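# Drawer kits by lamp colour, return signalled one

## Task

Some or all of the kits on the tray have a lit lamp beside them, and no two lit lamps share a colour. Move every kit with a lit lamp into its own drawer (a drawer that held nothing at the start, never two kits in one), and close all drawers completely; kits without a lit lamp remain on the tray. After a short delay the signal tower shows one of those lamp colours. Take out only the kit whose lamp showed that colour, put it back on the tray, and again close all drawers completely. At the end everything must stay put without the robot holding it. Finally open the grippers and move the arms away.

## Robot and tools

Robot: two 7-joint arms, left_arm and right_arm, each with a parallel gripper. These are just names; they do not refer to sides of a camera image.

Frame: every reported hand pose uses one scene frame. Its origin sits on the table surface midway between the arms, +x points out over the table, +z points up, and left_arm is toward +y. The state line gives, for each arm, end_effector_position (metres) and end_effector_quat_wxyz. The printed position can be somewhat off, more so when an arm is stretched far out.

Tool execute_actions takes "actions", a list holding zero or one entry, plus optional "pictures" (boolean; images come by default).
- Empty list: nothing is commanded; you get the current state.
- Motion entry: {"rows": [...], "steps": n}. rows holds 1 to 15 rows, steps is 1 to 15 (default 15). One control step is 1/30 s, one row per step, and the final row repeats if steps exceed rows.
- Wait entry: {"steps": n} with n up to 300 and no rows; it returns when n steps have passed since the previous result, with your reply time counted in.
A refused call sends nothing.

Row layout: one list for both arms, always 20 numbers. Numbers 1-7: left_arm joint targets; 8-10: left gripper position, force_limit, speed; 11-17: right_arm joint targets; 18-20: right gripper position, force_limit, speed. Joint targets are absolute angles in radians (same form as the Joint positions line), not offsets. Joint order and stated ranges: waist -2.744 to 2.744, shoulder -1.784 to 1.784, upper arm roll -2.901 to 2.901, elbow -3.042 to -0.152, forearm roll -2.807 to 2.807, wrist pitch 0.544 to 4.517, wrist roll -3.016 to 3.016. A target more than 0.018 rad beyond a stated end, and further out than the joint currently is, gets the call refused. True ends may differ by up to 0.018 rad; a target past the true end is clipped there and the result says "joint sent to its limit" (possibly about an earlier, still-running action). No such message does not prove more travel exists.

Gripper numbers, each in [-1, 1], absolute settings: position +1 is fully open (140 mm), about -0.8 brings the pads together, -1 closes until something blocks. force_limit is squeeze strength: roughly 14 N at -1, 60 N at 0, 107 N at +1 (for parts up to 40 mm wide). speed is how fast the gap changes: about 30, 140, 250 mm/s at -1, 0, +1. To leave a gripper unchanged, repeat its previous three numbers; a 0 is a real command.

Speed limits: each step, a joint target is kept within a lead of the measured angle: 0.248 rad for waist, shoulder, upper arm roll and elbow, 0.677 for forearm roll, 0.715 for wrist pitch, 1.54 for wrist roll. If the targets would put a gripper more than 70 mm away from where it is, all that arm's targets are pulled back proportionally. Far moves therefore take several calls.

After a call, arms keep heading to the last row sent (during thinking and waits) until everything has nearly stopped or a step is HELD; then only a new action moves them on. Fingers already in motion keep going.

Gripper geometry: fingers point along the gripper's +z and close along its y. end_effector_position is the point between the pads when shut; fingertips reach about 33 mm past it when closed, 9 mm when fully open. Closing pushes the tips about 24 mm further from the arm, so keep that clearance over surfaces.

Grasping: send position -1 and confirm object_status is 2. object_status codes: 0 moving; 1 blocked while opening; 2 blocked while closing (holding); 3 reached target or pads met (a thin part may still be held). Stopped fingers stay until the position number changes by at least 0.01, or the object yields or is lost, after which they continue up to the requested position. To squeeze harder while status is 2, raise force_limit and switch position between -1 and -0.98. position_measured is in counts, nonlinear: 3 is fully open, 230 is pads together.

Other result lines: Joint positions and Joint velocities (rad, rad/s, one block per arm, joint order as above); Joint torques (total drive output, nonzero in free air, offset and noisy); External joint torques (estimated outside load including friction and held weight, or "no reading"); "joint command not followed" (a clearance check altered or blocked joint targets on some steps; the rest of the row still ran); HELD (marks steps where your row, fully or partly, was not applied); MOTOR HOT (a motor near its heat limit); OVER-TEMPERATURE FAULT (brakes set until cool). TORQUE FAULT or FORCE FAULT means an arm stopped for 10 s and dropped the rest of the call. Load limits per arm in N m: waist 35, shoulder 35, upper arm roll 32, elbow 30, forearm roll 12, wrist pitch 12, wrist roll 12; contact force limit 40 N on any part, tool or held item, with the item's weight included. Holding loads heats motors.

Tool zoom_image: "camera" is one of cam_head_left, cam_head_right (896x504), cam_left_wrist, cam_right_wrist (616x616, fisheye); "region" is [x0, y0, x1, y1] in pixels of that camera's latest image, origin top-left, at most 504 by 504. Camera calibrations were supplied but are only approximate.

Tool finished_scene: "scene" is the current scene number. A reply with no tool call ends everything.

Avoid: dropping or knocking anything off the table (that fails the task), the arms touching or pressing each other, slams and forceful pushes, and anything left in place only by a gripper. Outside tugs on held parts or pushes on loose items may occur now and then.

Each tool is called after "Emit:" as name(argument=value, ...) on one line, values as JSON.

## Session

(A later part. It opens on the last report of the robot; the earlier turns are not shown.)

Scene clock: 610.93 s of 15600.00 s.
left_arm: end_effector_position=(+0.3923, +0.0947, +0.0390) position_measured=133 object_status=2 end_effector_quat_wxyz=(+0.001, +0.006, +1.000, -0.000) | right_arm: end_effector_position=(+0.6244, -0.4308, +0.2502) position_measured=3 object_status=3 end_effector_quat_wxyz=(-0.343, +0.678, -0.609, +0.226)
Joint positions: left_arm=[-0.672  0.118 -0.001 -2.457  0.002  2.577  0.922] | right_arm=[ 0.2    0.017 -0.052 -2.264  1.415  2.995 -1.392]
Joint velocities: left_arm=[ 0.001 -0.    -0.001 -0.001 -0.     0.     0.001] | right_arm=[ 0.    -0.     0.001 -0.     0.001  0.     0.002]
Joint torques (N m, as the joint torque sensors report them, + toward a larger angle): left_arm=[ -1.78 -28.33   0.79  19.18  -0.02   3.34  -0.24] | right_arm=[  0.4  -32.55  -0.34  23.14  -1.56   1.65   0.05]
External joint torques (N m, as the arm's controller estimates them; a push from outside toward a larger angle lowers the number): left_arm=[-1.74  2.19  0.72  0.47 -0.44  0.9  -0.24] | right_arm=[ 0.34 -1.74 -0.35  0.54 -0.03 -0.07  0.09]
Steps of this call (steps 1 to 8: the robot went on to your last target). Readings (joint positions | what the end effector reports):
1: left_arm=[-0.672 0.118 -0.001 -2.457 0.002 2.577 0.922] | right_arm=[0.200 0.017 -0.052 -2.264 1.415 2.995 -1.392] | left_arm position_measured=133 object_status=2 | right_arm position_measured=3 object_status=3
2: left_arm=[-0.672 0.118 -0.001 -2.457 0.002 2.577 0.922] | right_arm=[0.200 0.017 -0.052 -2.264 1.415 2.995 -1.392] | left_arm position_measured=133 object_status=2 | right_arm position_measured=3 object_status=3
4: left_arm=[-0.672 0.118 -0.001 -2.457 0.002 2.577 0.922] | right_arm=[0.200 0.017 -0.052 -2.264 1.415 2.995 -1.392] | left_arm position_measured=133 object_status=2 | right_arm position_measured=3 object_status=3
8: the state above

Emit:
execute_actions(actions=[{"rows":[[-0.672,0.08,0,-2.458,0,2.54,0.92,-1,-0.3,-0.5, 0.2,0.017,-0.05,-2.264,1.415,2.995,-1.392,1,0,0],[-0.672,0.06,0,-2.458,0,2.51,0.92,-1,-0.3,-0.5, 0.2,0.017,-0.05,-2.264,1.415,2.995,-1.392,1,0,0],[-0.672,0.039,0,-2.458,0,2.48,0.92,-1,-0.3,-0.5, 0.2,0.017,-0.05,-2.264,1.415,2.995,-1.392,1,0,0],[-0.672,0.039,0,-2.458,0,2.48,0.92,-1,-0.3,-0.5, 0.2,0.017,-0.05,-2.264,1.415,2.995,-1.392,1,0,0],[-0.672,0.039,0,-2.458,0,2.48,0.92,-1,-0.3,-0.5, 0.2,0.017,-0.05,-2.264,1.415,2.995,-1.392,1,0,0],[-0.69,-0.197,0,-2.355,0,2.158,0.92,-1,-0.3,-0.5, 0.2,0.017,-0.05,-2.264,1.415,2.995,-1.392,1,0,0]],"steps":15}], pictures=false)

Emit:
execute_actions(actions=[{"rows":[[0.066,-0.197,0,-2.355,0,2.158,1.72,-1,-0.3,-0.5, 0.2,0.017,-0.05,-2.264,1.415,2.995,-1.392,1,0,0]],"steps":15}], pictures=false)

Emit:
execute_actions(actions=[{"steps":15}], pictures=false)

Emit:
execute_actions(actions=[{"rows":[[0.066,0.0125,0,-2.1866,0,2.202,1.72,-1,-0.3,-0.5, 0.2,0.017,-0.05,-2.264,1.415,2.995,-1.392,1,0,0]],"steps":15}], pictures=false)

Emit:
execute_actions(actions=[{"steps":20}])

Scene clock: 637.33 s of 15600.00 s.
left_arm: end_effector_position=(+0.4007, +0.0794, +0.2085) position_measured=133 object_status=2 end_effector_quat_wxyz=(+0.034, +0.013, +0.999, -0.025) | right_arm: end_effector_position=(+0.6244, -0.4308, +0.2502) position_measured=3 object_status=3 end_effector_quat_wxyz=(-0.343, +0.678, -0.609, +0.226)
Joint positions: left_arm=[-0.687 -0.2   -0.001 -2.349  0.002  2.235  0.922] | right_arm=[ 0.2    0.017 -0.052 -2.264  1.415  2.995 -1.392]
Joint velocities: left_arm=[-0.006 -0.037 -0.     0.     0.    -0.429 -0.   ] | right_arm=[-0.     0.001  0.     0.    -0.001 -0.001  0.001]
Joint torques (N m, as the joint torque sensors report them, + toward a larger angle): left_arm=[ -1.87 -19.06   0.67  20.28   0.22   1.88  -0.03] | right_arm=[ -0.09 -32.95  -0.13  23.42  -1.49   1.69   0.05]
External joint torques (N m, as the arm's controller estimates them; a push from outside toward a larger angle lowers the number): left_arm=[-1.93 -0.79  0.73  0.94 -0.41 -0.49 -0.02] | right_arm=[-0.11 -2.19 -0.09  0.83  0.04 -0.03  0.09]
Steps of this call (steps 1 to 15: the robot went on to your last target; steps 16 to 90: nothing new was sent; then 22.90 s passed at rest; steps 91 to 105: all 15 steps of this action). Readings (joint positions | what the end effector reports):
91: left_arm=[-0.672 0.113 -0.001 -2.459 0.002 2.571 0.922] | right_arm=[0.200 0.017 -0.052 -2.264 1.415 2.995 -1.392] | left_arm position_measured=133 object_status=2 | right_arm position_measured=3 object_status=3
92: left_arm=[-0.672 0.101 -0.001 -2.461 0.002 2.560 0.922] | right_arm=[0.200 0.017 -0.052 -2.264 1.415 2.995 -1.392] | left_arm position_measured=133 object_status=2 | right_arm position_measured=3 object_status=3
94: left_arm=[-0.672 0.069 -0.001 -2.461 0.002 2.535 0.922] | right_arm=[0.200 0.017 -0.052 -2.264 1.415 2.995 -1.392] | left_arm position_measured=133 object_status=2 | right_arm position_measured=3 object_status=3
98: left_arm=[-0.677 -0.039 -0.001 -2.426 0.002 2.418 0.922] | right_arm=[0.200 0.017 -0.052 -2.264 1.415 2.995 -1.392] | left_arm position_measured=133 object_status=2 | right_arm position_measured=3 object_status=3
105: the state above

Scene clock: 637.83 s of 15600.00 s.
left_arm: end_effector_position=(+0.4897, +0.3679, +0.1996) position_measured=133 object_status=2 end_effector_quat_wxyz=(+0.012, -0.063, +0.998, -0.000) | right_arm: end_effector_position=(+0.6244, -0.4308, +0.2502) position_measured=3 object_status=3 end_effector_quat_wxyz=(-0.343, +0.678, -0.609, +0.226)
Joint positions: left_arm=[-0.06  -0.197 -0.003 -2.352  0.002  2.179  1.396] | right_arm=[ 0.2    0.017 -0.052 -2.264  1.415  2.995 -1.392]
Joint velocities: left_arm=[ 1.272 -0.001  0.088 -0.005  0.    -0.074  0.861] | right_arm=[ 0.    -0.    -0.001  0.     0.001  0.    -0.001]
Joint torques (N m, as the joint torque sensors report them, + toward a larger angle): left_arm=[ -4.25 -23.87  -2.36  21.22   0.5    1.87   0.71] | right_arm=[ -0.19 -33.    -0.14  23.34  -1.58   1.61   0.  ]
External joint torques (N m, as the arm's controller estimates them; a push from outside toward a larger angle lowers the number): left_arm=[ 0.75  1.13  1.59 -1.39 -0.13 -0.43  0.71] | right_arm=[-0.13 -2.08 -0.02  0.66 -0.05 -0.13  0.05]
Steps of this call (steps 1 to 15: all 15 steps of this action). Readings (joint positions | what the end effector reports):
1: left_arm=[-0.661 -0.200 -0.014 -2.350 0.002 2.227 0.964] | right_arm=[0.200 0.017 -0.052 -2.264 1.415 2.995 -1.392] | left_arm position_measured=133 object_status=2 | right_arm position_measured=3 object_status=3
2: left_arm=[-0.625 -0.200 -0.017 -2.350 0.002 2.221 1.005] | right_arm=[0.200 0.017 -0.052 -2.264 1.415 2.995 -1.392] | left_arm position_measured=133 object_status=2 | right_arm position_measured=3 object_status=3
4: left_arm=[-0.545 -0.199 -0.015 -2.351 0.002 2.211 1.081] | right_arm=[0.200 0.017 -0.052 -2.264 1.415 2.995 -1.392] | left_arm position_measured=133 object_status=2 | right_arm position_measured=3 object_status=3
8: left_arm=[-0.373 -0.197 -0.009 -2.352 0.002 2.196 1.212] | right_arm=[0.200 0.017 -0.052 -2.264 1.415 2.995 -1.392] | left_arm position_measured=133 object_status=2 | right_arm position_measured=3 object_status=3
15: the state above

Scene clock: 638.33 s of 15600.00 s.
left_arm: end_effector_position=(+0.4821, +0.4293, +0.1968) position_measured=133 object_status=2 end_effector_quat_wxyz=(+0.002, +0.001, +1.000, +0.001) | right_arm: end_effector_position=(+0.6244, -0.4308, +0.2502) position_measured=3 object_status=3 end_effector_quat_wxyz=(-0.343, +0.678, -0.609, +0.226)
Joint positions: left_arm=[ 0.064 -0.197  0.003 -2.355  0.002  2.162  1.652] | right_arm=[ 0.2    0.017 -0.052 -2.264  1.415  2.995 -1.392]
Joint velocities: left_arm=[ 0.001 -0.001 -0.001 -0.     0.002 -0.005  0.204] | right_arm=[-0.001 -0.    -0.002 -0.    -0.     0.001  0.001]
Joint torques (N m, as the joint torque sensors report them, + toward a larger angle): left_arm=[  0.55 -23.76  -2.16  22.8    0.37   1.92   0.43] | right_arm=[  0.13 -32.71   0.04  23.    -1.55   1.63   0.09]
External joint torques (N m, as the arm's controller estimates them; a push from outside toward a larger angle lowers the number): left_arm=[ 0.57  0.42 -1.93 -0.52 -0.31 -0.51  0.43] | right_arm=[ 0.23 -1.77  0.2   0.35 -0.02 -0.12  0.13]
Steps of this call (steps 1 to 15: the robot went on to your last target). Readings (joint positions | what the end effector reports):
1: left_arm=[-0.018 -0.197 -0.001 -2.352 0.002 2.176 1.429] | right_arm=[0.200 0.017 -0.052 -2.264 1.415 2.995 -1.392] | left_arm position_measured=133 object_status=2 | right_arm position_measured=3 object_status=3
2: left_arm=[0.015 -0.197 0.004 -2.353 0.002 2.174 1.458] | right_arm=[0.200 0.017 -0.052 -2.264 1.415 2.995 -1.392] | left_arm position_measured=133 object_status=2 | right_arm position_measured=3 object_status=3
4: left_arm=[0.051 -0.197 0.010 -2.354 0.002 2.169 1.508] | right_arm=[0.200 0.017 -0.052 -2.264 1.415 2.995 -1.392] | left_arm position_measured=133 object_status=2 | right_arm position_measured=3 object_status=3
8: left_arm=[0.064 -0.197 0.007 -2.355 0.002 2.165 1.581] | right_arm=[0.200 0.017 -0.052 -2.264 1.415 2.995 -1.392] | left_arm position_measured=133 object_status=2 | right_arm position_measured=3 object_status=3
15: the state above

Scene clock: 638.83 s of 15600.00 s.
left_arm: end_effector_position=(+0.5390, +0.4338, +0.1685) position_measured=133 object_status=2 end_effector_quat_wxyz=(-0.004, +0.025, +1.000, +0.000) | right_arm: end_effector_position=(+0.6244, -0.4308, +0.2502) position_measured=3 object_status=3 end_effector_quat_wxyz=(-0.343, +0.678, -0.609, +0.226)
Joint positions: left_arm=[ 0.065  0.013  0.002 -2.189  0.001  2.195  1.701] | right_arm=[ 0.2    0.017 -0.052 -2.264  1.415  2.995 -1.392]
Joint velocities: left_arm=[ 0.    -0.001  0.     0.006 -0.     0.012  0.04 ] | right_arm=[ 0.001 -0.001  0.001 -0.001  0.    -0.001  0.   ]
Joint torques (N m, as the joint torque sensors report them, + toward a larger angle): left_arm=[  0.36 -32.04  -0.68  23.12   0.53   3.28   0.5 ] | right_arm=[  0.39 -33.    -0.12  23.18  -1.52   1.62   0.09]
External joint torques (N m, as the arm's controller estimates them; a push from outside toward a larger angle lowers the number): left_arm=[ 0.36 -0.94 -0.7   0.28 -0.14  0.9   0.51] | right_arm=[ 0.31 -2.04 -0.14  0.48  0.02 -0.1   0.14]
Steps of this call (steps 1 to 15: all 15 steps of this action). Readings (joint positions | what the end effector reports):
1: left_arm=[0.065 -0.157 0.003 -2.311 0.001 2.158 1.658] | right_arm=[0.200 0.017 -0.052 -2.264 1.415 2.995 -1.392] | left_arm position_measured=133 object_status=2 | right_arm position_measured=3 object_status=3
2: left_arm=[0.065 -0.102 0.003 -2.263 0.001 2.169 1.664] | right_arm=[0.200 0.017 -0.052 -2.264 1.415 2.995 -1.392] | left_arm position_measured=133 object_status=2 | right_arm position_measured=3 object_status=3
4: left_arm=[0.065 -0.032 0.002 -2.219 0.001 2.181 1.674] | right_arm=[0.200 0.017 -0.052 -2.264 1.415 2.995 -1.392] | left_arm position_measured=133 object_status=2 | right_arm position_measured=3 object_status=3
8: left_arm=[0.065 0.011 0.002 -2.199 0.001 2.189 1.688] | right_arm=[0.200 0.017 -0.052 -2.264 1.415 2.995 -1.392] | left_arm position_measured=133 object_status=2 | right_arm position_measured=3 object_status=3
15: the state above

Scene clock: 639.50 s of 15600.00 s.
left_arm: end_effector_position=(+0.5396, +0.4339, +0.1687) position_measured=133 object_status=2 end_effector_quat_wxyz=(-0.003, +0.031, +1.000, +0.000) | right_arm: end_effector_position=(+0.6244, -0.4308, +0.2502) position_measured=3 object_status=3 end_effector_quat_wxyz=(-0.343, +0.678, -0.609, +0.226)
Joint positions: left_arm=[ 0.065  0.013  0.002 -2.189  0.001  2.197  1.712] | right_arm=[ 0.2    0.017 -0.052 -2.264  1.415  2.995 -1.392]
Joint velocities: left_arm=[-0.001 -0.     0.001 -0.001 -0.     0.001  0.004] | right_arm=[ 0.    -0.    -0.001 -0.     0.     0.     0.001]
Joint torques (N m, as the joint torque sensors report them, + toward a larger angle): left_arm=[  0.19 -31.37  -0.58  23.25   0.5    3.29   0.43] | right_arm=[  0.02 -32.54   0.25  22.6   -1.5    1.66   0.06]
External joint torques (N m, as the arm's controller estimates them; a push from outside toward a larger angle lowers the number): left_arm=[ 0.13 -0.27 -0.65  0.38 -0.17  0.9   0.43] | right_arm=[ 0.06 -1.69  0.36 -0.04  0.03 -0.07  0.1 ]
Steps of this call (steps 1 to 15: the robot went on to your last target; steps 16 to 20: nothing new was sent). Readings (joint positions | what the end effector reports):
1: left_arm=[0.065 0.013 0.002 -2.189 0.001 2.195 1.703] | right_arm=[0.200 0.017 -0.052 -2.264 1.415 2.995 -1.392] | left_arm position_measured=133 object_status=2 | right_arm position_measured=3 object_status=3
2: left_arm=[0.065 0.013 0.002 -2.189 0.001 2.196 1.704] | right_arm=[0.200 0.017 -0.052 -2.264 1.415 2.995 -1.392] | left_arm position_measured=133 object_status=2 | right_arm position_measured=3 object_status=3
4: left_arm=[0.065 0.013 0.002 -2.189 0.001 2.196 1.706] | right_arm=[0.200 0.017 -0.052 -2.264 1.415 2.995 -1.392] | left_arm position_measured=133 object_status=2 | right_arm position_measured=3 object_status=3
8: left_arm=[0.065 0.013 0.002 -2.189 0.001 2.196 1.708] | right_arm=[0.200 0.017 -0.052 -2.264 1.415 2.995 -1.392] | left_arm position_measured=133 object_status=2 | right_arm position_measured=3 object_status=3
20: the state above
All arms were judged still, so your last target was given up. Only a new action makes them travel on or press farther. Fingers that are still opening or closing keep moving.
camera_calibration (this result's frames):
cam_left_wrist: T_world_to_cam=[[0.218446, 0.974217, -0.05642, -0.522842], [0.893008, -0.176255, 0.41409, -0.462204], [0.39347, -0.14084, -0.908485, 0.192669], [0, 0, 0, 1]] pos_world=[0.451155, 0.455031, 0.336932]
cam_right_wrist: T_world_to_cam=[[-0.683746, -0.0235275, -0.72934, 0.596451], [-0.419367, 0.830611, 0.366356, 0.51932], [0.597179, 0.556356, -0.577794, 0.187579], [0, 0, 0, 1]] pos_world=[0.513589, -0.521681, 0.353142]

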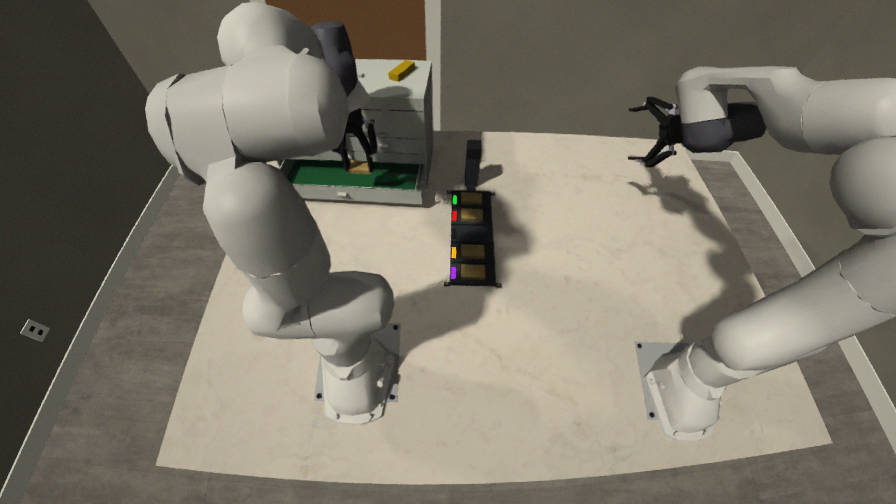

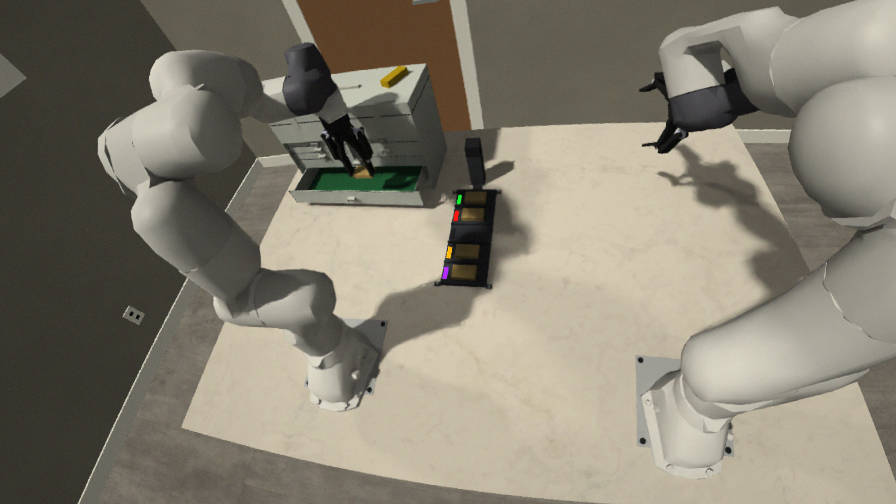

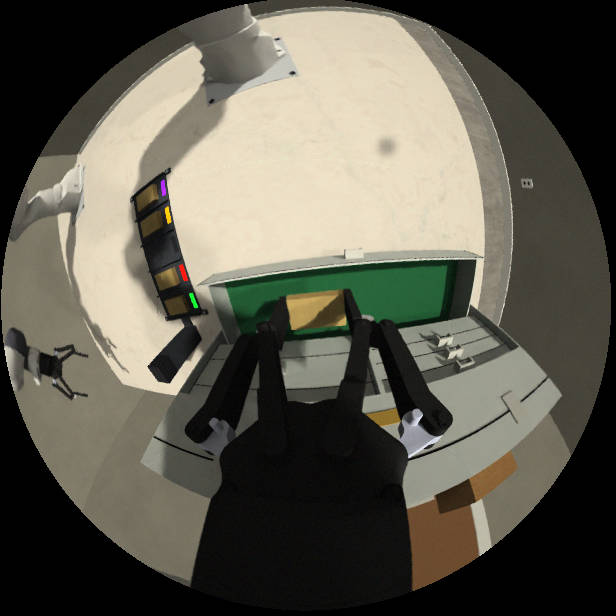

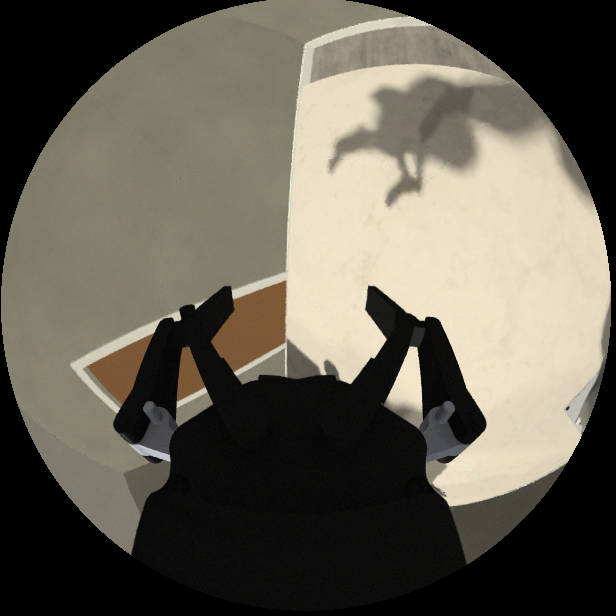

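Emit:
execute_actions(actions=[{"rows":[[0.066,0.022,0,-2.192,0,2.26,1.72,-1,-0.3,-0.5, 0.2,0.017,-0.05,-2.264,1.415,2.995,-1.392,1,0,0],[0.066,0.032,0,-2.198,0,2.275,1.72,-1,-0.3,-0.5, 0.2,0.017,-0.05,-2.264,1.415,2.995,-1.392,1,0,0],[0.066,0.042,0,-2.204,0,2.29,1.72,-1,-0.3,-0.5, 0.2,0.017,-0.05,-2.264,1.415,2.995,-1.392,1,0,0],[0.066,0.052,0,-2.21,0,2.305,1.72,-1,-0.3,-0.5, 0.2,0.017,-0.05,-2.264,1.415,2.995,-1.392,1,0,0],[0.066,0.062,0,-2.216,0,2.32,1.72,-1,-0.3,-0.5, 0.2,0.017,-0.05,-2.264,1.415,2.995,-1.392,1,0,0],[0.066,0.072,0,-2.222,0,2.336,1.72,-1,-0.3,-0.5, 0.2,0.017,-0.05,-2.264,1.415,2.995,-1.392,1,0,0],[0.066,0.082,0,-2.228,0,2.352,1.72,-1,-0.3,-0.5, 0.2,0.017,-0.05,-2.264,1.415,2.995,-1.392,1,0,0],[0.066,0.092,0,-2.234,0,2.368,1.72,-1,-0.3,-0.5, 0.2,0.017,-0.05,-2.264,1.415,2.995,-1.392,1,0,0],[0.066,0.102,0,-2.24,0,2.384,1.72,-1,-0.3,-0.5, 0.2,0.017,-0.05,-2.264,1.415,2.995,-1.392,1,0,0],[0.066,0.112,0,-2.245,0,2.40,1.72,-1,-0.3,-0.5, 0.2,0.017,-0.05,-2.264,1.415,2.995,-1.392,1,0,0],[0.066,0.122,0,-2.25,0,2.415,1.72,-1,-0.3,-0.5, 0.2,0.017,-0.05,-2.264,1.415,2.995,-1.392,1,0,0],[0.066,0.132,0,-2.255,0,2.43,1.72,-1,-0.3,-0.5, 0.2,0.017,-0.05,-2.264,1.415,2.995,-1.392,1,0,0],[0.066,0.143,0,-2.26,0,2.43,1.72,-1,-0.3,-0.5, 0.2,0.017,-0.05,-2.264,1.415,2.995,-1.392,1,0,0],[0.066,0.154,0,-2.264,0,2.43,1.72,-1,-0.3,-0.5, 0.2,0.017,-0.05,-2.264,1.415,2.995,-1.392,1,0,0]],"steps":15}], pictures=false)

Emit:
execute_actions(actions=[{"steps":20}])

Scene clock: 672.37 s of 15600.00 s.
left_arm: end_effector_position=(+0.5391, +0.4338, +0.0880) position_measured=133 object_status=2 end_effector_quat_wxyz=(-0.006, +0.031, +0.999, +0.000) | right_arm: end_effector_position=(+0.6244, -0.4308, +0.2502) position_measured=3 object_status=3 end_effector_quat_wxyz=(-0.343, +0.678, -0.609, +0.226)
Joint positions: left_arm=[ 0.065  0.14   0.002 -2.258  0.001  2.387  1.713] | right_arm=[ 0.2    0.017 -0.052 -2.264  1.415  2.995 -1.392]
Joint velocities: left_arm=[-0.001  0.247  0.    -0.127  0.     0.213 -0.001] | right_arm=[-0.001 -0.001 -0.     0.    -0.001 -0.    -0.001]
Joint torques (N m, as the joint torque sensors report them, + toward a larger angle): left_arm=[  0.39 -36.69  -0.9   22.72   0.45   3.95   0.41] | right_arm=[  0.4  -32.67  -0.15  22.81  -1.55   1.65  -0.03]
External joint torques (N m, as the arm's controller estimates them; a push from outside toward a larger angle lowers the number): left_arm=[ 0.32  1.73 -1.12 -0.97 -0.12  1.19  0.41] | right_arm=[ 0.45 -1.72 -0.04  0.11 -0.01 -0.09  0.01]
Steps of this call (steps 1 to 90: nothing new was sent; then 29.37 s passed at rest; steps 91 to 105: all 15 steps of this action). Readings (joint positions | what the end effector reports):
91: left_arm=[0.065 0.014 0.002 -2.190 0.001 2.206 1.713] | right_arm=[0.200 0.017 -0.052 -2.264 1.415 2.995 -1.392] | left_arm position_measured=133 object_status=2 | right_arm position_measured=3 object_status=3
92: left_arm=[0.065 0.017 0.002 -2.191 0.001 2.218 1.713] | right_arm=[0.200 0.017 -0.052 -2.264 1.415 2.995 -1.392] | left_arm position_measured=133 object_status=2 | right_arm position_measured=3 object_status=3
94: left_arm=[0.065 0.029 0.002 -2.196 0.001 2.243 1.713] | right_arm=[0.200 0.017 -0.052 -2.264 1.415 2.995 -1.392] | left_arm position_measured=133 object_status=2 | right_arm position_measured=3 object_status=3
98: left_arm=[0.065 0.068 0.002 -2.219 0.001 2.298 1.713] | right_arm=[0.200 0.017 -0.052 -2.264 1.415 2.995 -1.392] | left_arm position_measured=133 object_status=2 | right_arm position_measured=3 object_status=3
105: the state above

Scene clock: 673.03 s of 15600.00 s.
left_arm: end_effector_position=(+0.5427, +0.4341, +0.0799) position_measured=133 object_status=2 end_effector_quat_wxyz=(+0.001, +0.031, +1.000, +0.001) | right_arm: end_effector_position=(+0.6244, -0.4308, +0.2502) position_measured=3 object_status=3 end_effector_quat_wxyz=(-0.343, +0.678, -0.609, +0.226)
Joint positions: left_arm=[ 0.065  0.156  0.002 -2.266  0.001  2.424  1.713] | right_arm=[ 0.2    0.017 -0.052 -2.264  1.415  2.995 -1.392]
Joint velocities: left_arm=[-0.    -0.     0.     0.     0.     0.006 -0.001] | right_arm=[ 0.    -0.     0.002 -0.    -0.001 -0.     0.   ]
Joint torques (N m, as the joint torque sensors report them, + toward a larger angle): left_arm=[  0.06 -34.51  -0.59  21.33   0.38   3.36   0.48] | right_arm=[  0.18 -32.45  -0.29  23.5   -1.57   1.62  -0.02]
External joint torques (N m, as the arm's controller estimates them; a push from outside toward a larger angle lowers the number): left_arm=[ 0.08 -0.59 -0.73  0.47 -0.17  0.93  0.48] | right_arm=[ 0.07 -1.59 -0.34  0.84 -0.03 -0.09  0.03]
Steps of this call (steps 1 to 20: the robot went on to your last target). Readings (joint positions | what the end effector reports):
1: left_arm=[0.065 0.147 0.002 -2.261 0.001 2.393 1.713] | right_arm=[0.200 0.017 -0.052 -2.264 1.415 2.995 -1.392] | left_arm position_measured=133 object_status=2 | right_arm position_measured=3 object_status=3
2: left_arm=[0.065 0.152 0.002 -2.264 0.001 2.398 1.713] | right_arm=[0.200 0.017 -0.052 -2.264 1.415 2.995 -1.392] | left_arm position_measured=133 object_status=2 | right_arm position_measured=3 object_status=3
4: left_arm=[0.065 0.155 0.002 -2.266 0.001 2.406 1.713] | right_arm=[0.200 0.017 -0.052 -2.264 1.415 2.995 -1.392] | left_arm position_measured=133 object_status=2 | right_arm position_measured=3 object_status=3
8: left_arm=[0.065 0.156 0.002 -2.266 0.001 2.416 1.713] | right_arm=[0.200 0.017 -0.052 -2.264 1.415 2.995 -1.392] | left_arm position_measured=133 object_status=2 | right_arm position_measured=3 object_status=3
20: the state above
camera_calibration (this result's frames):
cam_left_wrist: T_world_to_cam=[[0.22055, 0.973885, -0.0538957, -0.529927], [0.889285, -0.178079, 0.42126, -0.425871], [0.400661, -0.140838, -0.905337, 0.1066], [0, 0, 0, 1]] pos_world=[0.452886, 0.455263, 0.247351]
cam_right_wrist: T_world_to_cam=[[-0.683746, -0.0235291, -0.72934, 0.596451], [-0.419369, 0.83061, 0.366357, 0.51932], [0.597177, 0.556358, -0.577794, 0.18758], [0, 0, 0, 1]] pos_world=[0.513589, -0.521679, 0.353142]

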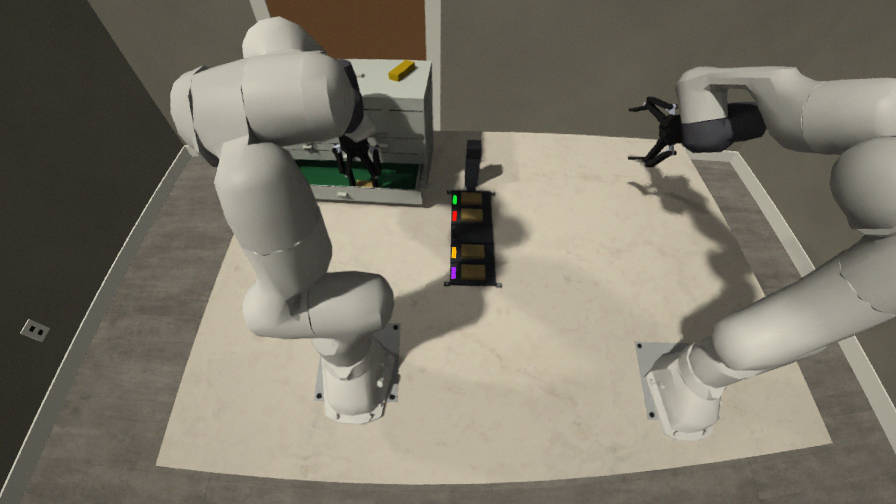

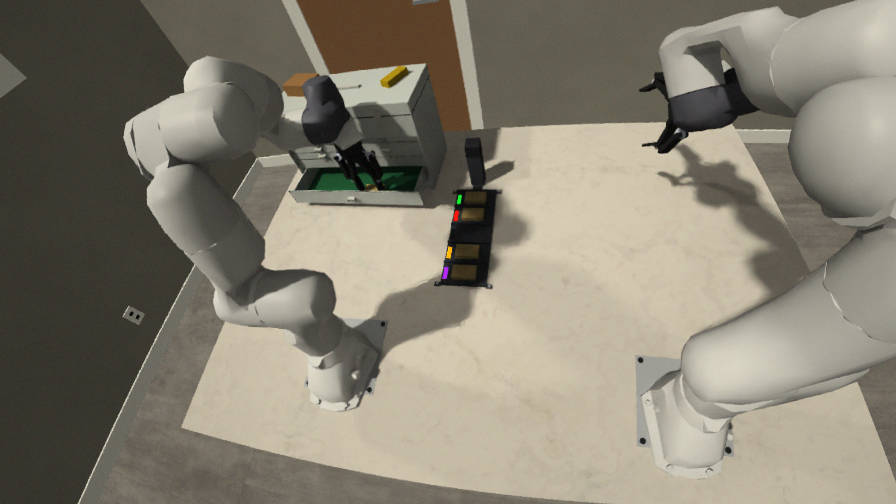

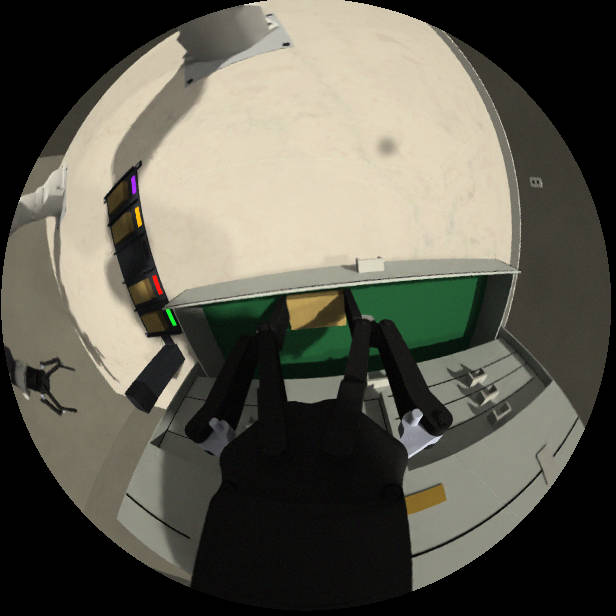

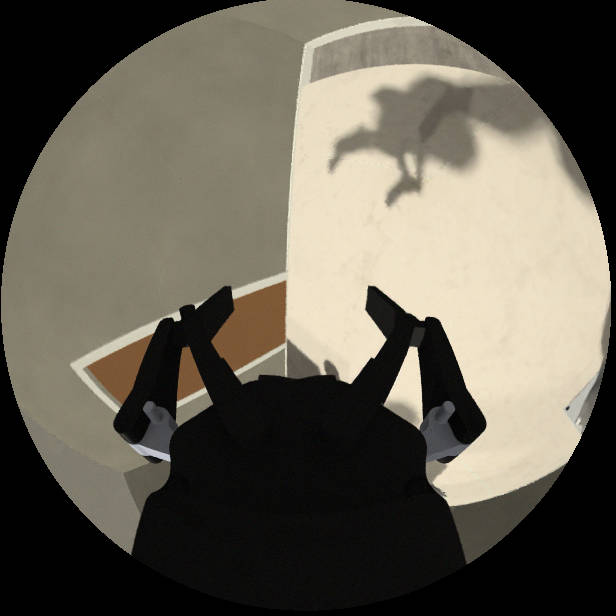

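Lower ~12 mm more (q2,q6 +0.027).

Emit:
execute_actions(actions=[{"rows":[[0.066,0.165,0,-2.266,0,2.45,1.72,-1,-0.3,-0.5, 0.2,0.017,-0.05,-2.264,1.415,2.995,-1.392,1,0,0],[0.066,0.17,0,-2.266,0,2.455,1.72,-1,-0.3,-0.5, 0.2,0.017,-0.05,-2.264,1.415,2.995,-1.392,1,0,0],[0.066,0.175,0,-2.266,0,2.457,1.72,-1,-0.3,-0.5, 0.2,0.017,-0.05,-2.264,1.415,2.995,-1.392,1,0,0],[0.066,0.18,0,-2.266,0,2.457,1.72,-1,-0.3,-0.5, 0.2,0.017,-0.05,-2.264,1.415,2.995,-1.392,1,0,0],[0.066,0.185,0,-2.266,0,2.457,1.72,-1,-0.3,-0.5, 0.2,0.017,-0.05,-2.264,1.415,2.995,-1.392,1,0,0]],"steps":15}], pictures=false)

Emit:
execute_actions(actions=[{"steps":10}], pictures=false)

Scene clock: 687.23 s of 15600.00 s.
left_arm: end_effector_position=(+0.5471, +0.4343, +0.0722) position_measured=133 object_status=2 end_effector_quat_wxyz=(+0.005, +0.032, +0.999, +0.001) | right_arm: end_effector_position=(+0.6244, -0.4308, +0.2502) position_measured=3 object_status=3 end_effector_quat_wxyz=(-0.343, +0.678, -0.609, +0.226)
Joint positions: left_arm=[ 0.065  0.176  0.002 -2.263  0.001  2.45   1.713] | right_arm=[ 0.2    0.017 -0.052 -2.264  1.415  2.995 -1.392]
Joint velocities: left_arm=[ 0.     0.     0.001  0.    -0.001  0.008 -0.001] | right_arm=[-0.001 -0.001 -0.     0.002  0.001  0.     0.001]
Joint torques (N m, as the joint torque sensors report them, + toward a larger angle): left_arm=[ -0.18 -28.52  -1.03  19.     0.46   3.4    0.47] | right_arm=[ -0.08 -32.73  -0.19  22.82  -1.57   1.61   0.03]
External joint torques (N m, as the arm's controller estimates them; a push from outside toward a larger angle lowers the number): left_arm=[-0.26  5.89 -1.28 -1.67 -0.07  0.95  0.47] | right_arm=[-0.02 -1.68 -0.07  0.07 -0.04 -0.13  0.07]
Steps of this call (steps 1 to 15: the robot went on to your last target; steps 16 to 90: nothing new was sent; then 10.70 s passed at rest; steps 91 to 105: all 15 steps of this action). Readings (joint positions | what the end effector reports):
91: left_arm=[0.065 0.157 0.002 -2.266 0.001 2.428 1.713] | right_arm=[0.200 0.017 -0.052 -2.264 1.415 2.995 -1.392] | left_arm position_measured=133 object_status=2 | right_arm position_measured=3 object_status=3
92: left_arm=[0.065 0.159 0.002 -2.266 0.001 2.432 1.713] | right_arm=[0.200 0.017 -0.052 -2.264 1.415 2.995 -1.392] | left_arm position_measured=133 object_status=2 | right_arm position_measured=3 object_status=3
94: left_arm=[0.065 0.168 0.002 -2.266 0.001 2.439 1.713] | right_arm=[0.200 0.017 -0.052 -2.264 1.415 2.995 -1.392] | left_arm position_measured=133 object_status=2 | right_arm position_measured=3 object_status=3
98: left_arm=[0.065 0.175 0.002 -2.264 0.001 2.446 1.713] | right_arm=[0.200 0.017 -0.052 -2.264 1.415 2.995 -1.392] | left_arm position_measured=133 object_status=2 | right_arm position_measured=3 object_status=3
105: the state above

Scene clock: 687.57 s of 15600.00 s.
left_arm: end_effector_position=(+0.5474, +0.4343, +0.0723) position_measured=133 object_status=2 end_effector_quat_wxyz=(+0.006, +0.032, +0.999, +0.001) | right_arm: end_effector_position=(+0.6244, -0.4308, +0.2502) position_measured=3 object_status=3 end_effector_quat_wxyz=(-0.343, +0.678, -0.609, +0.226)
Joint positions: left_arm=[ 0.065  0.176  0.002 -2.263  0.001  2.451  1.713] | right_arm=[ 0.2    0.017 -0.052 -2.264  1.415  2.995 -1.392]
Joint velocities: left_arm=[-0.    -0.     0.001  0.    -0.     0.001  0.   ] | right_arm=[ 0.001  0.001  0.    -0.    -0.001 -0.001  0.001]
Joint torques (N m, as the joint torque sensors report them, + toward a larger angle): left_arm=[  0.5  -28.4   -0.47  19.04   0.4    3.41   0.44] | right_arm=[  0.55 -32.78  -0.38  22.77  -1.5    1.64   0.07]
External joint torques (N m, as the arm's controller estimates them; a push from outside toward a larger angle lowers the number): left_arm=[ 0.46  5.96 -0.69 -1.59 -0.14  0.97  0.44] | right_arm=[ 0.43 -1.97 -0.43  0.14  0.04 -0.07  0.12]
Steps of this call (steps 1 to 10: the robot went on to your last target). Readings (joint positions | what the end effector reports):
1: left_arm=[0.065 0.176 0.002 -2.263 0.001 2.450 1.713] | right_arm=[0.200 0.017 -0.052 -2.264 1.415 2.995 -1.392] | left_arm position_measured=133 object_status=2 | right_arm position_measured=3 object_status=3
2: left_arm=[0.065 0.176 0.002 -2.263 0.001 2.451 1.713] | right_arm=[0.200 0.017 -0.052 -2.264 1.415 2.995 -1.392] | left_arm position_measured=133 object_status=2 | right_arm position_measured=3 object_status=3
4: left_arm=[0.065 0.176 0.002 -2.263 0.001 2.451 1.713] | right_arm=[0.200 0.017 -0.052 -2.264 1.415 2.995 -1.392] | left_arm position_measured=133 object_status=2 | right_arm position_measured=3 object_status=3
8: left_arm=[0.065 0.176 0.002 -2.263 0.001 2.451 1.713] | right_arm=[0.200 0.017 -0.052 -2.264 1.415 2.995 -1.392] | left_arm position_measured=133 object_status=2 | right_arm position_measured=3 object_status=3
10: the state above

Emit:
execute_actions(actions=[{"rows":[[0.066,0.172,0,-2.264,0,2.45,1.72,0.15,0,0, 0.2,0.017,-0.05,-2.264,1.415,2.995,-1.392,1,0,0]],"steps":10}], pictures=false)

Emit:
execute_actions(actions=[{"rows":[[0.066,0.15,0,-2.262,0,2.37,1.72,0.15,0,0, 0.2,0.017,-0.05,-2.264,1.415,2.995,-1.392,1,0,0],[0.066,0.135,0,-2.256,0,2.35,1.72,0.15,0,0, 0.2,0.017,-0.05,-2.264,1.415,2.995,-1.392,1,0,0],[0.066,0.12,0,-2.25,0,2.33,1.72,0.15,0,0, 0.2,0.017,-0.05,-2.264,1.415,2.995,-1.392,1,0,0],[0.066,0.105,0,-2.242,0,2.30,1.72,0.15,0,0, 0.2,0.017,-0.05,-2.264,1.415,2.995,-1.392,1,0,0],[0.066,0.09,0,-2.233,0,2.28,1.72,0.15,0,0, 0.2,0.017,-0.05,-2.264,1.415,2.995,-1.392,1,0,0],[0.066,0.075,0,-2.224,0,2.255,1.72,0.15,0,0, 0.2,0.017,-0.05,-2.264,1.415,2.995,-1.392,1,0,0],[0.066,0.06,0,-2.215,0,2.23,1.72,0.15,0,0, 0.2,0.017,-0.05,-2.264,1.415,2.995,-1.392,1,0,0],[0.066,0.045,0,-2.206,0,2.21,1.72,0.15,0,0, 0.2,0.017,-0.05,-2.264,1.415,2.995,-1.392,1,0,0],[0.066,0.03,0,-2.197,0,2.2,1.72,0.15,0,0, 0.2,0.017,-0.05,-2.264,1.415,2.995,-1.392,1,0,0],[0.066,0.0125,0,-2.187,0,2.2,1.72,0.15,0,0, 0.2,0.017,-0.05,-2.264,1.415,2.995,-1.392,1,0,0]],"steps":15}], pictures=false)

Emit:
execute_actions(actions=[{"rows":[[0.066,-0.25,0,-2.42,0,2.17,1.6,-1,0,0, 0.2,0.017,-0.05,-2.264,1.415,2.995,-1.392,1,0,0]],"steps":15}], pictures=false)

Emit:
execute_actions(actions=[{"rows":[[0.066,-0.25,0,-2.64,0,2.6,1.6,-1,0,0, 0.2,0.017,-0.05,-2.264,1.415,2.995,-1.392,1,0,0]],"steps":15}], pictures=false)

Emit:
execute_actions(actions=[{"rows":[[0.066,-0.211,0,-2.856,0,2.994,1.6,-1,0,0, 0.2,0.017,-0.05,-2.264,1.415,2.995,-1.392,1,0,0]],"steps":15}], pictures=false)

Emit:
execute_actions(actions=[{"steps":20}])

Scene clock: 727.47 s of 15600.00 s.
left_arm: end_effector_position=(+0.5480, +0.4344, +0.0735) position_measured=110 object_status=0 end_effector_quat_wxyz=(+0.007, +0.032, +0.999, +0.001) | right_arm: end_effector_position=(+0.6244, -0.4308, +0.2502) position_measured=3 object_status=3 end_effector_quat_wxyz=(-0.343, +0.678, -0.609, +0.226)
Joint positions: left_arm=[ 0.065  0.174  0.002 -2.263  0.001  2.451  1.713] | right_arm=[ 0.2    0.017 -0.052 -2.264  1.415  2.995 -1.392]
Joint velocities: left_arm=[ 0.    -0.    -0.     0.    -0.001 -0.001 -0.001] | right_arm=[ 0.    -0.001 -0.    -0.001 -0.     0.001  0.001]
Joint torques (N m, as the joint torque sensors report them, + toward a larger angle): left_arm=[  0.49 -35.32  -1.29  19.94   0.43   2.34   0.38] | right_arm=[  0.21 -32.91  -0.08  23.43  -1.56   1.63   0.08]
External joint torques (N m, as the arm's controller estimates them; a push from outside toward a larger angle lowers the number): left_arm=[ 0.55 -0.96 -1.41 -0.79 -0.1  -0.12  0.38] | right_arm=[ 0.14 -1.89 -0.1   0.7  -0.02 -0.09  0.13]
Steps of this call (steps 1 to 15: the robot went on to your last target; steps 16 to 90: nothing new was sent; then 36.57 s passed at rest; steps 91 to 100: all 10 steps of this action). Readings (joint positions | what the end effector reports):
91: left_arm=[0.065 0.175 0.002 -2.263 0.001 2.451 1.713] | right_arm=[0.200 0.017 -0.052 -2.264 1.415 2.995 -1.392] | left_arm position_measured=133 object_status=0 | right_arm position_measured=3 object_status=3
92: left_arm=[0.065 0.174 0.002 -2.263 0.001 2.451 1.713] | right_arm=[0.200 0.017 -0.052 -2.264 1.415 2.995 -1.392] | left_arm position_measured=132 object_status=0 | right_arm position_measured=3 object_status=3
94: left_arm=[0.065 0.174 0.002 -2.263 0.001 2.451 1.713] | right_arm=[0.200 0.017 -0.052 -2.264 1.415 2.995 -1.392] | left_arm position_measured=112 object_status=0 | right_arm position_measured=3 object_status=3
98: left_arm=[0.065 0.174 0.002 -2.263 0.001 2.451 1.713] | right_arm=[0.200 0.017 -0.052 -2.264 1.415 2.995 -1.392] | left_arm position_measured=110 object_status=0 | right_arm position_measured=3 object_status=3
100: the state above

Scene clock: 727.97 s of 15600.00 s.
left_arm: end_effector_position=(+0.5534, +0.4348, +0.1753) position_measured=110 object_status=3 end_effector_quat_wxyz=(+0.018, +0.031, +0.999, +0.003) | right_arm: end_effector_position=(+0.6244, -0.4308, +0.2502) position_measured=3 object_status=3 end_effector_quat_wxyz=(-0.343, +0.678, -0.609, +0.226)
Joint positions: left_arm=[ 0.065  0.011  0.002 -2.185  0.001  2.233  1.713] | right_arm=[ 0.2    0.017 -0.052 -2.264  1.415  2.995 -1.392]
Joint velocities: left_arm=[ 0.001 -0.03   0.001  0.01  -0.    -0.156 -0.   ] | right_arm=[0.001 0.    0.001 0.    0.001 0.001 0.002]
Joint torques (N m, as the joint torque sensors report them, + toward a larger angle): left_arm=[ -0.11 -29.37  -1.    21.35   0.58   1.56   0.36] | right_arm=[  0.13 -32.65  -0.12  22.86  -1.58   1.62   0.04]
External joint torques (N m, as the arm's controller estimates them; a push from outside toward a larger angle lowers the number): left_arm=[-0.23 -2.15 -1.13  0.86 -0.05 -0.57  0.36] | right_arm=[ 0.19 -1.71 -0.01  0.19 -0.05 -0.12  0.08]
Steps of this call (steps 1 to 15: all 15 steps of this action). Readings (joint positions | what the end effector reports):
1: left_arm=[0.065 0.170 0.002 -2.264 0.001 2.439 1.713] | right_arm=[0.200 0.017 -0.052 -2.264 1.415 2.995 -1.392] | left_arm position_measured=110 object_status=0 | right_arm position_measured=3 object_status=3
2: left_arm=[0.065 0.163 0.002 -2.264 0.001 2.423 1.713] | right_arm=[0.200 0.017 -0.052 -2.264 1.415 2.995 -1.392] | left_arm position_measured=110 object_status=0 | right_arm position_measured=3 object_status=3
4: left_arm=[0.065 0.141 0.002 -2.258 0.001 2.388 1.713] | right_arm=[0.200 0.017 -0.052 -2.264 1.415 2.995 -1.392] | left_arm position_measured=110 object_status=3 | right_arm position_measured=3 object_status=3
8: left_arm=[0.065 0.081 0.002 -2.227 0.001 2.308 1.713] | right_arm=[0.200 0.017 -0.052 -2.264 1.415 2.995 -1.392] | left_arm position_measured=110 object_status=3 | right_arm position_measured=3 object_status=3
15: the state above

Scene clock: 728.47 s of 15600.00 s.
left_arm: end_effector_position=(+0.4645, +0.4275, +0.1930) position_measured=215 object_status=0 end_effector_quat_wxyz=(+0.003, -0.011, +1.000, +0.001) | right_arm: end_effector_position=(+0.6244, -0.4308, +0.2502) position_measured=3 object_status=3 end_effector_quat_wxyz=(-0.343, +0.678, -0.609, +0.226)
Joint positions: left_arm=[ 0.065 -0.248  0.002 -2.418  0.002  2.177  1.629] | right_arm=[ 0.2    0.017 -0.052 -2.264  1.415  2.995 -1.392]
Joint velocities: left_arm=[ 0.001 -0.001  0.    -0.007  0.    -0.02  -0.072] | right_arm=[ 0.    -0.    -0.001 -0.001 -0.    -0.001  0.001]
Joint torques (N m, as the joint torque sensors report them, + toward a larger angle): left_arm=[  0.96 -23.05  -1.13  22.93   0.54   1.85  -0.2 ] | right_arm=[  0.03 -32.23  -0.18  22.74  -1.58   1.62  -0.01]
External joint torques (N m, as the arm's controller estimates them; a push from outside toward a larger angle lowers the number): left_arm=[ 0.95 -0.52 -0.9  -0.49 -0.14 -0.62 -0.2 ] | right_arm=[ 0.12 -1.36 -0.03  0.14 -0.05 -0.12  0.04]
Steps of this call (steps 1 to 15: all 15 steps of this action). Readings (joint positions | what the end effector reports):
1: left_arm=[0.065 -0.025 0.002 -2.230 0.002 2.230 1.706] | right_arm=[0.200 0.017 -0.052 -2.264 1.415 2.995 -1.392] | left_arm position_measured=110 object_status=0 | right_arm position_measured=3 object_status=3
2: left_arm=[0.065 -0.083 0.002 -2.290 0.002 2.219 1.697] | right_arm=[0.200 0.017 -0.052 -2.264 1.415 2.995 -1.392] | left_arm position_measured=116 object_status=0 | right_arm position_measured=3 object_status=3
4: left_arm=[0.065 -0.181 0.002 -2.366 0.002 2.201 1.679] | right_arm=[0.200 0.017 -0.052 -2.264 1.415 2.995 -1.392] | left_arm position_measured=131 object_status=0 | right_arm position_measured=3 object_status=3
8: left_arm=[0.065 -0.244 0.002 -2.405 0.002 2.187 1.654] | right_arm=[0.200 0.017 -0.052 -2.264 1.415 2.995 -1.392] | left_arm position_measured=162 object_status=0 | right_arm position_measured=3 object_status=3
15: the state above

Scene clock: 728.97 s of 15600.00 s.
left_arm: end_effector_position=(+0.4781, +0.4283, +0.1384) position_measured=233 object_status=3 end_effector_quat_wxyz=(+0.092, -0.019, +0.996, +0.006) | right_arm: end_effector_position=(+0.6244, -0.4308, +0.2502) position_measured=3 object_status=3 end_effector_quat_wxyz=(-0.343, +0.678, -0.609, +0.226)
Joint positions: left_arm=[ 0.065 -0.248  0.001 -2.638  0.002  2.574  1.611] | right_arm=[ 0.2    0.017 -0.052 -2.264  1.415  2.995 -1.392]
Joint velocities: left_arm=[ 0.001 -0.001  0.     0.    -0.     0.135 -0.014] | right_arm=[-0.    -0.     0.     0.     0.001  0.     0.001]
Joint torques (N m, as the joint torque sensors report them, + toward a larger angle): left_arm=[  0.55 -22.3   -0.85  19.63   0.39   3.51  -0.29] | right_arm=[  0.11 -32.85  -0.18  23.02  -1.55   1.64   0.03]
External joint torques (N m, as the arm's controller estimates them; a push from outside toward a larger angle lowers the number): left_arm=[ 0.51 -1.82 -0.66 -1.74 -0.17  0.75 -0.29] | right_arm=[ 0.1  -1.95 -0.13  0.34 -0.01 -0.09  0.07]
Steps of this call (steps 1 to 15: all 15 steps of this action). Readings (joint positions | what the end effector reports):
1: left_arm=[0.065 -0.259 0.001 -2.463 0.002 2.252 1.626] | right_arm=[0.200 0.017 -0.052 -2.264 1.415 2.995 -1.392] | left_arm position_measured=223 object_status=0 | right_arm position_measured=3 object_status=3
2: left_arm=[0.065 -0.262 0.001 -2.519 0.002 2.315 1.624] | right_arm=[0.200 0.017 -0.052 -2.264 1.415 2.995 -1.392] | left_arm position_measured=230 object_status=0 | right_arm position_measured=3 object_status=3
4: left_arm=[0.065 -0.250 0.001 -2.595 0.002 2.404 1.621] | right_arm=[0.200 0.017 -0.052 -2.264 1.415 2.995 -1.392] | left_arm position_measured=233 object_status=0 | right_arm position_measured=3 object_status=3
8: left_arm=[0.065 -0.244 0.001 -2.637 0.002 2.506 1.616] | right_arm=[0.200 0.017 -0.052 -2.264 1.415 2.995 -1.392] | left_arm position_measured=233 object_status=3 | right_arm position_measured=3 object_status=3
15: the state above

Scene clock: 729.47 s of 15600.00 s.
left_arm: end_effector_position=(+0.4635, +0.4269, +0.0868) position_measured=233 object_status=3 end_effector_quat_wxyz=(+0.160, -0.021, +0.987, +0.010) | right_arm: end_effector_position=(+0.6244, -0.4308, +0.2502) position_measured=3 object_status=3 end_effector_quat_wxyz=(-0.343, +0.678, -0.609, +0.226)
Joint positions: left_arm=[ 0.065 -0.209  0.001 -2.854  0.002  2.968  1.608] | right_arm=[ 0.2    0.017 -0.052 -2.264  1.415  2.995 -1.392]
Joint velocities: left_arm=[ 0.002 -0.002  0.     0.     0.001  0.135 -0.002] | right_arm=[-0.001  0.001  0.     0.001 -0.     0.001 -0.002]
Joint torques (N m, as the joint torque sensors report them, + toward a larger angle): left_arm=[  0.55 -19.72  -1.32  17.44   0.17   3.88  -0.27] | right_arm=[ -0.28 -32.29  -0.03  23.42  -1.57   1.62   0.03]
External joint torques (N m, as the arm's controller estimates them; a push from outside toward a larger angle lowers the number): left_arm=[ 0.5  -1.   -1.17 -0.78 -0.21  0.86 -0.26] | right_arm=[-0.27 -1.53  0.04  0.83 -0.04 -0.1   0.07]
Steps of this call (steps 1 to 15: all 15 steps of this action). Readings (joint positions | what the end effector reports):
1: left_arm=[0.065 -0.251 0.001 -2.678 0.002 2.651 1.610] | right_arm=[0.200 0.017 -0.052 -2.264 1.415 2.995 -1.392] | left_arm position_measured=233 object_status=3 | right_arm position_measured=3 object_status=3
2: left_arm=[0.065 -0.244 0.001 -2.733 0.002 2.714 1.610] | right_arm=[0.200 0.017 -0.052 -2.264 1.415 2.995 -1.392] | left_arm position_measured=233 object_status=3 | right_arm position_measured=3 object_status=3
4: left_arm=[0.065 -0.219 0.001 -2.812 0.002 2.800 1.609] | right_arm=[0.200 0.017 -0.052 -2.264 1.415 2.995 -1.392] | left_arm position_measured=233 object_status=3 | right_arm position_measured=3 object_status=3
8: left_arm=[0.065 -0.208 0.001 -2.854 0.002 2.900 1.609] | right_arm=[0.200 0.017 -0.052 -2.264 1.415 2.995 -1.392] | left_arm position_measured=233 object_status=3 | right_arm position_measured=3 object_status=3
15: the state above

Scene clock: 730.13 s of 15600.00 s.
left_arm: end_effector_position=(+0.4692, +0.4273, +0.0907) position_measured=233 object_status=3 end_effector_quat_wxyz=(+0.171, -0.021, +0.985, +0.010) | right_arm: end_effector_position=(+0.6244, -0.4308, +0.2502) position_measured=3 object_status=3 end_effector_quat_wxyz=(-0.343, +0.678, -0.609, +0.226)
Joint positions: left_arm=[ 0.065 -0.209  0.001 -2.854  0.002  2.989  1.607] | right_arm=[ 0.2    0.017 -0.052 -2.264  1.415  2.995 -1.392]
Joint velocities: left_arm=[ 0.     0.001 -0.001 -0.001  0.002  0.002 -0.   ] | right_arm=[ 0.     0.     0.001  0.     0.     0.001 -0.001]
Joint torques (N m, as the joint torque sensors report them, + toward a larger angle): left_arm=[  0.44 -19.43  -0.59  17.33   0.22   3.82  -0.3 ] | right_arm=[ -0.26 -32.42  -0.31  22.8   -1.54   1.69   0.04]
External joint torques (N m, as the arm's controller estimates them; a push from outside toward a larger angle lowers the number): left_arm=[ 0.45 -0.7  -0.37 -0.95 -0.18  0.73 -0.29] | right_arm=[-0.33 -1.47 -0.32  0.07  0.   -0.03  0.08]
Steps of this call (steps 1 to 20: the robot went on to your last target). Readings (joint positions | what the end effector reports):
1: left_arm=[0.065 -0.209 0.001 -2.854 0.002 2.972 1.608] | right_arm=[0.200 0.017 -0.052 -2.264 1.415 2.995 -1.392] | left_arm position_measured=233 object_status=3 | right_arm position_measured=3 object_status=3
2: left_arm=[0.065 -0.209 0.001 -2.854 0.002 2.975 1.607] | right_arm=[0.200 0.017 -0.052 -2.264 1.415 2.995 -1.392] | left_arm position_measured=233 object_status=3 | right_arm position_measured=3 object_status=3
4: left_arm=[0.065 -0.209 0.001 -2.854 0.002 2.980 1.607] | right_arm=[0.200 0.017 -0.052 -2.264 1.415 2.995 -1.392] | left_arm position_measured=233 object_status=3 | right_arm position_measured=3 object_status=3
8: left_arm=[0.065 -0.209 0.001 -2.854 0.002 2.985 1.607] | right_arm=[0.200 0.017 -0.052 -2.264 1.415 2.995 -1.392] | left_arm position_measured=233 object_status=3 | right_arm position_measured=3 object_status=3
20: the state above
camera_calibration (this result's frames):
cam_left_wrist: T_world_to_cam=[[0.124423, 0.992137, 0.0135023, -0.475369], [0.710774, -0.0986158, 0.696473, -0.341444], [0.692329, -0.0770601, -0.717455, -0.0362753], [0, 0, 0, 1]] pos_world=[0.32695, 0.435164, 0.218199]
cam_right_wrist: T_world_to_cam=[[-0.683746, -0.0235296, -0.72934, 0.59645], [-0.419369, 0.83061, 0.366356, 0.519319], [0.597177, 0.556358, -0.577794, 0.18758], [0, 0, 0, 1]] pos_world=[0.513589, -0.521679, 0.353142]

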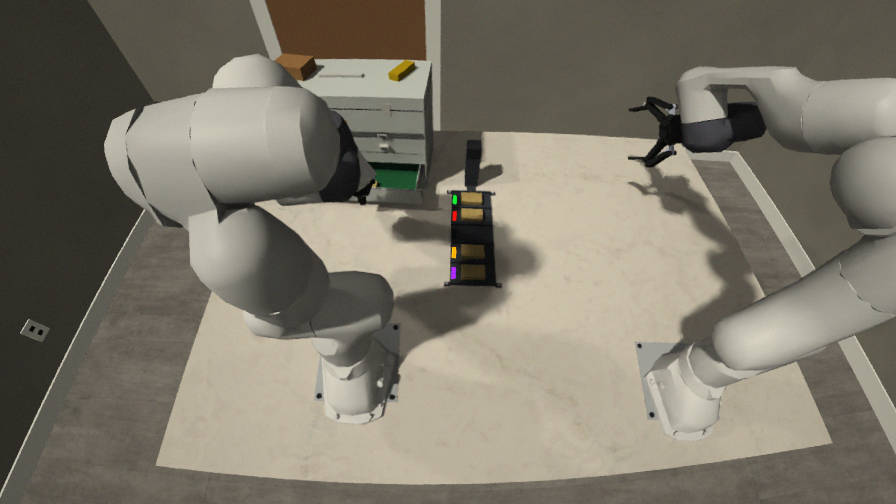

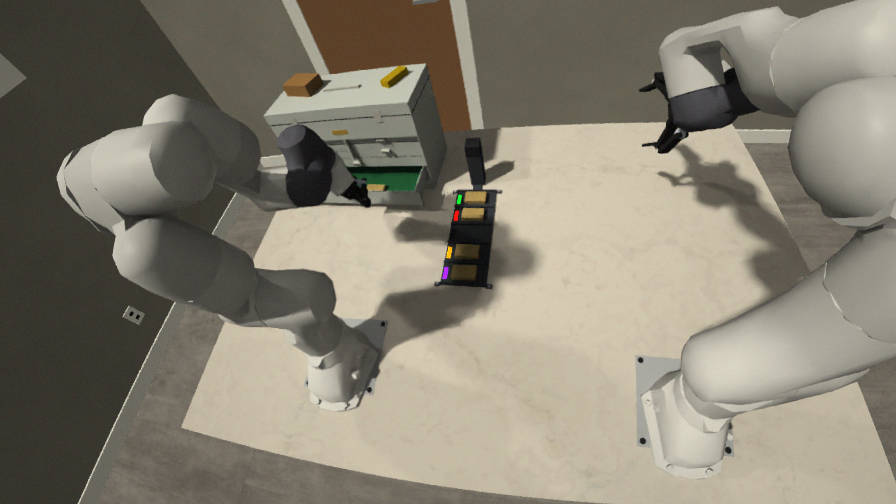

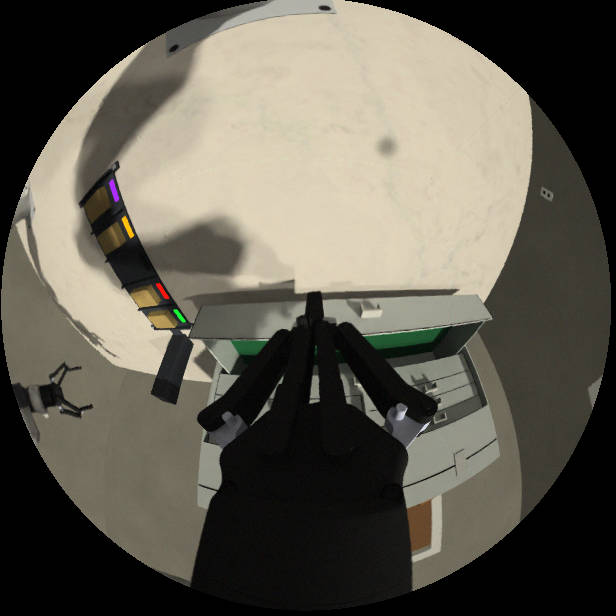

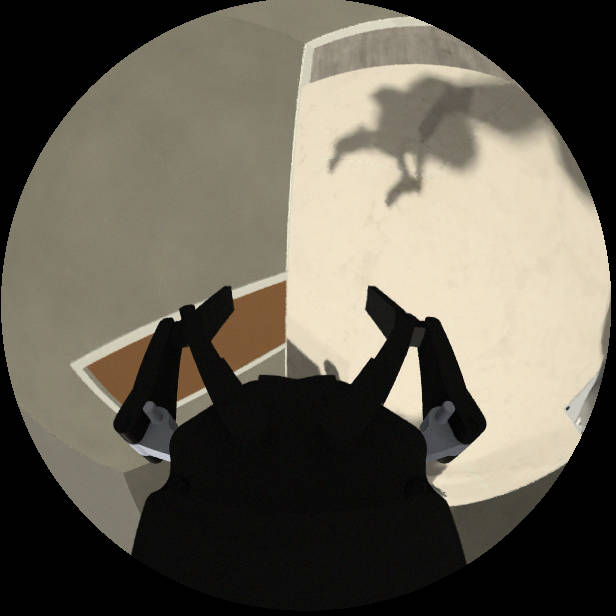

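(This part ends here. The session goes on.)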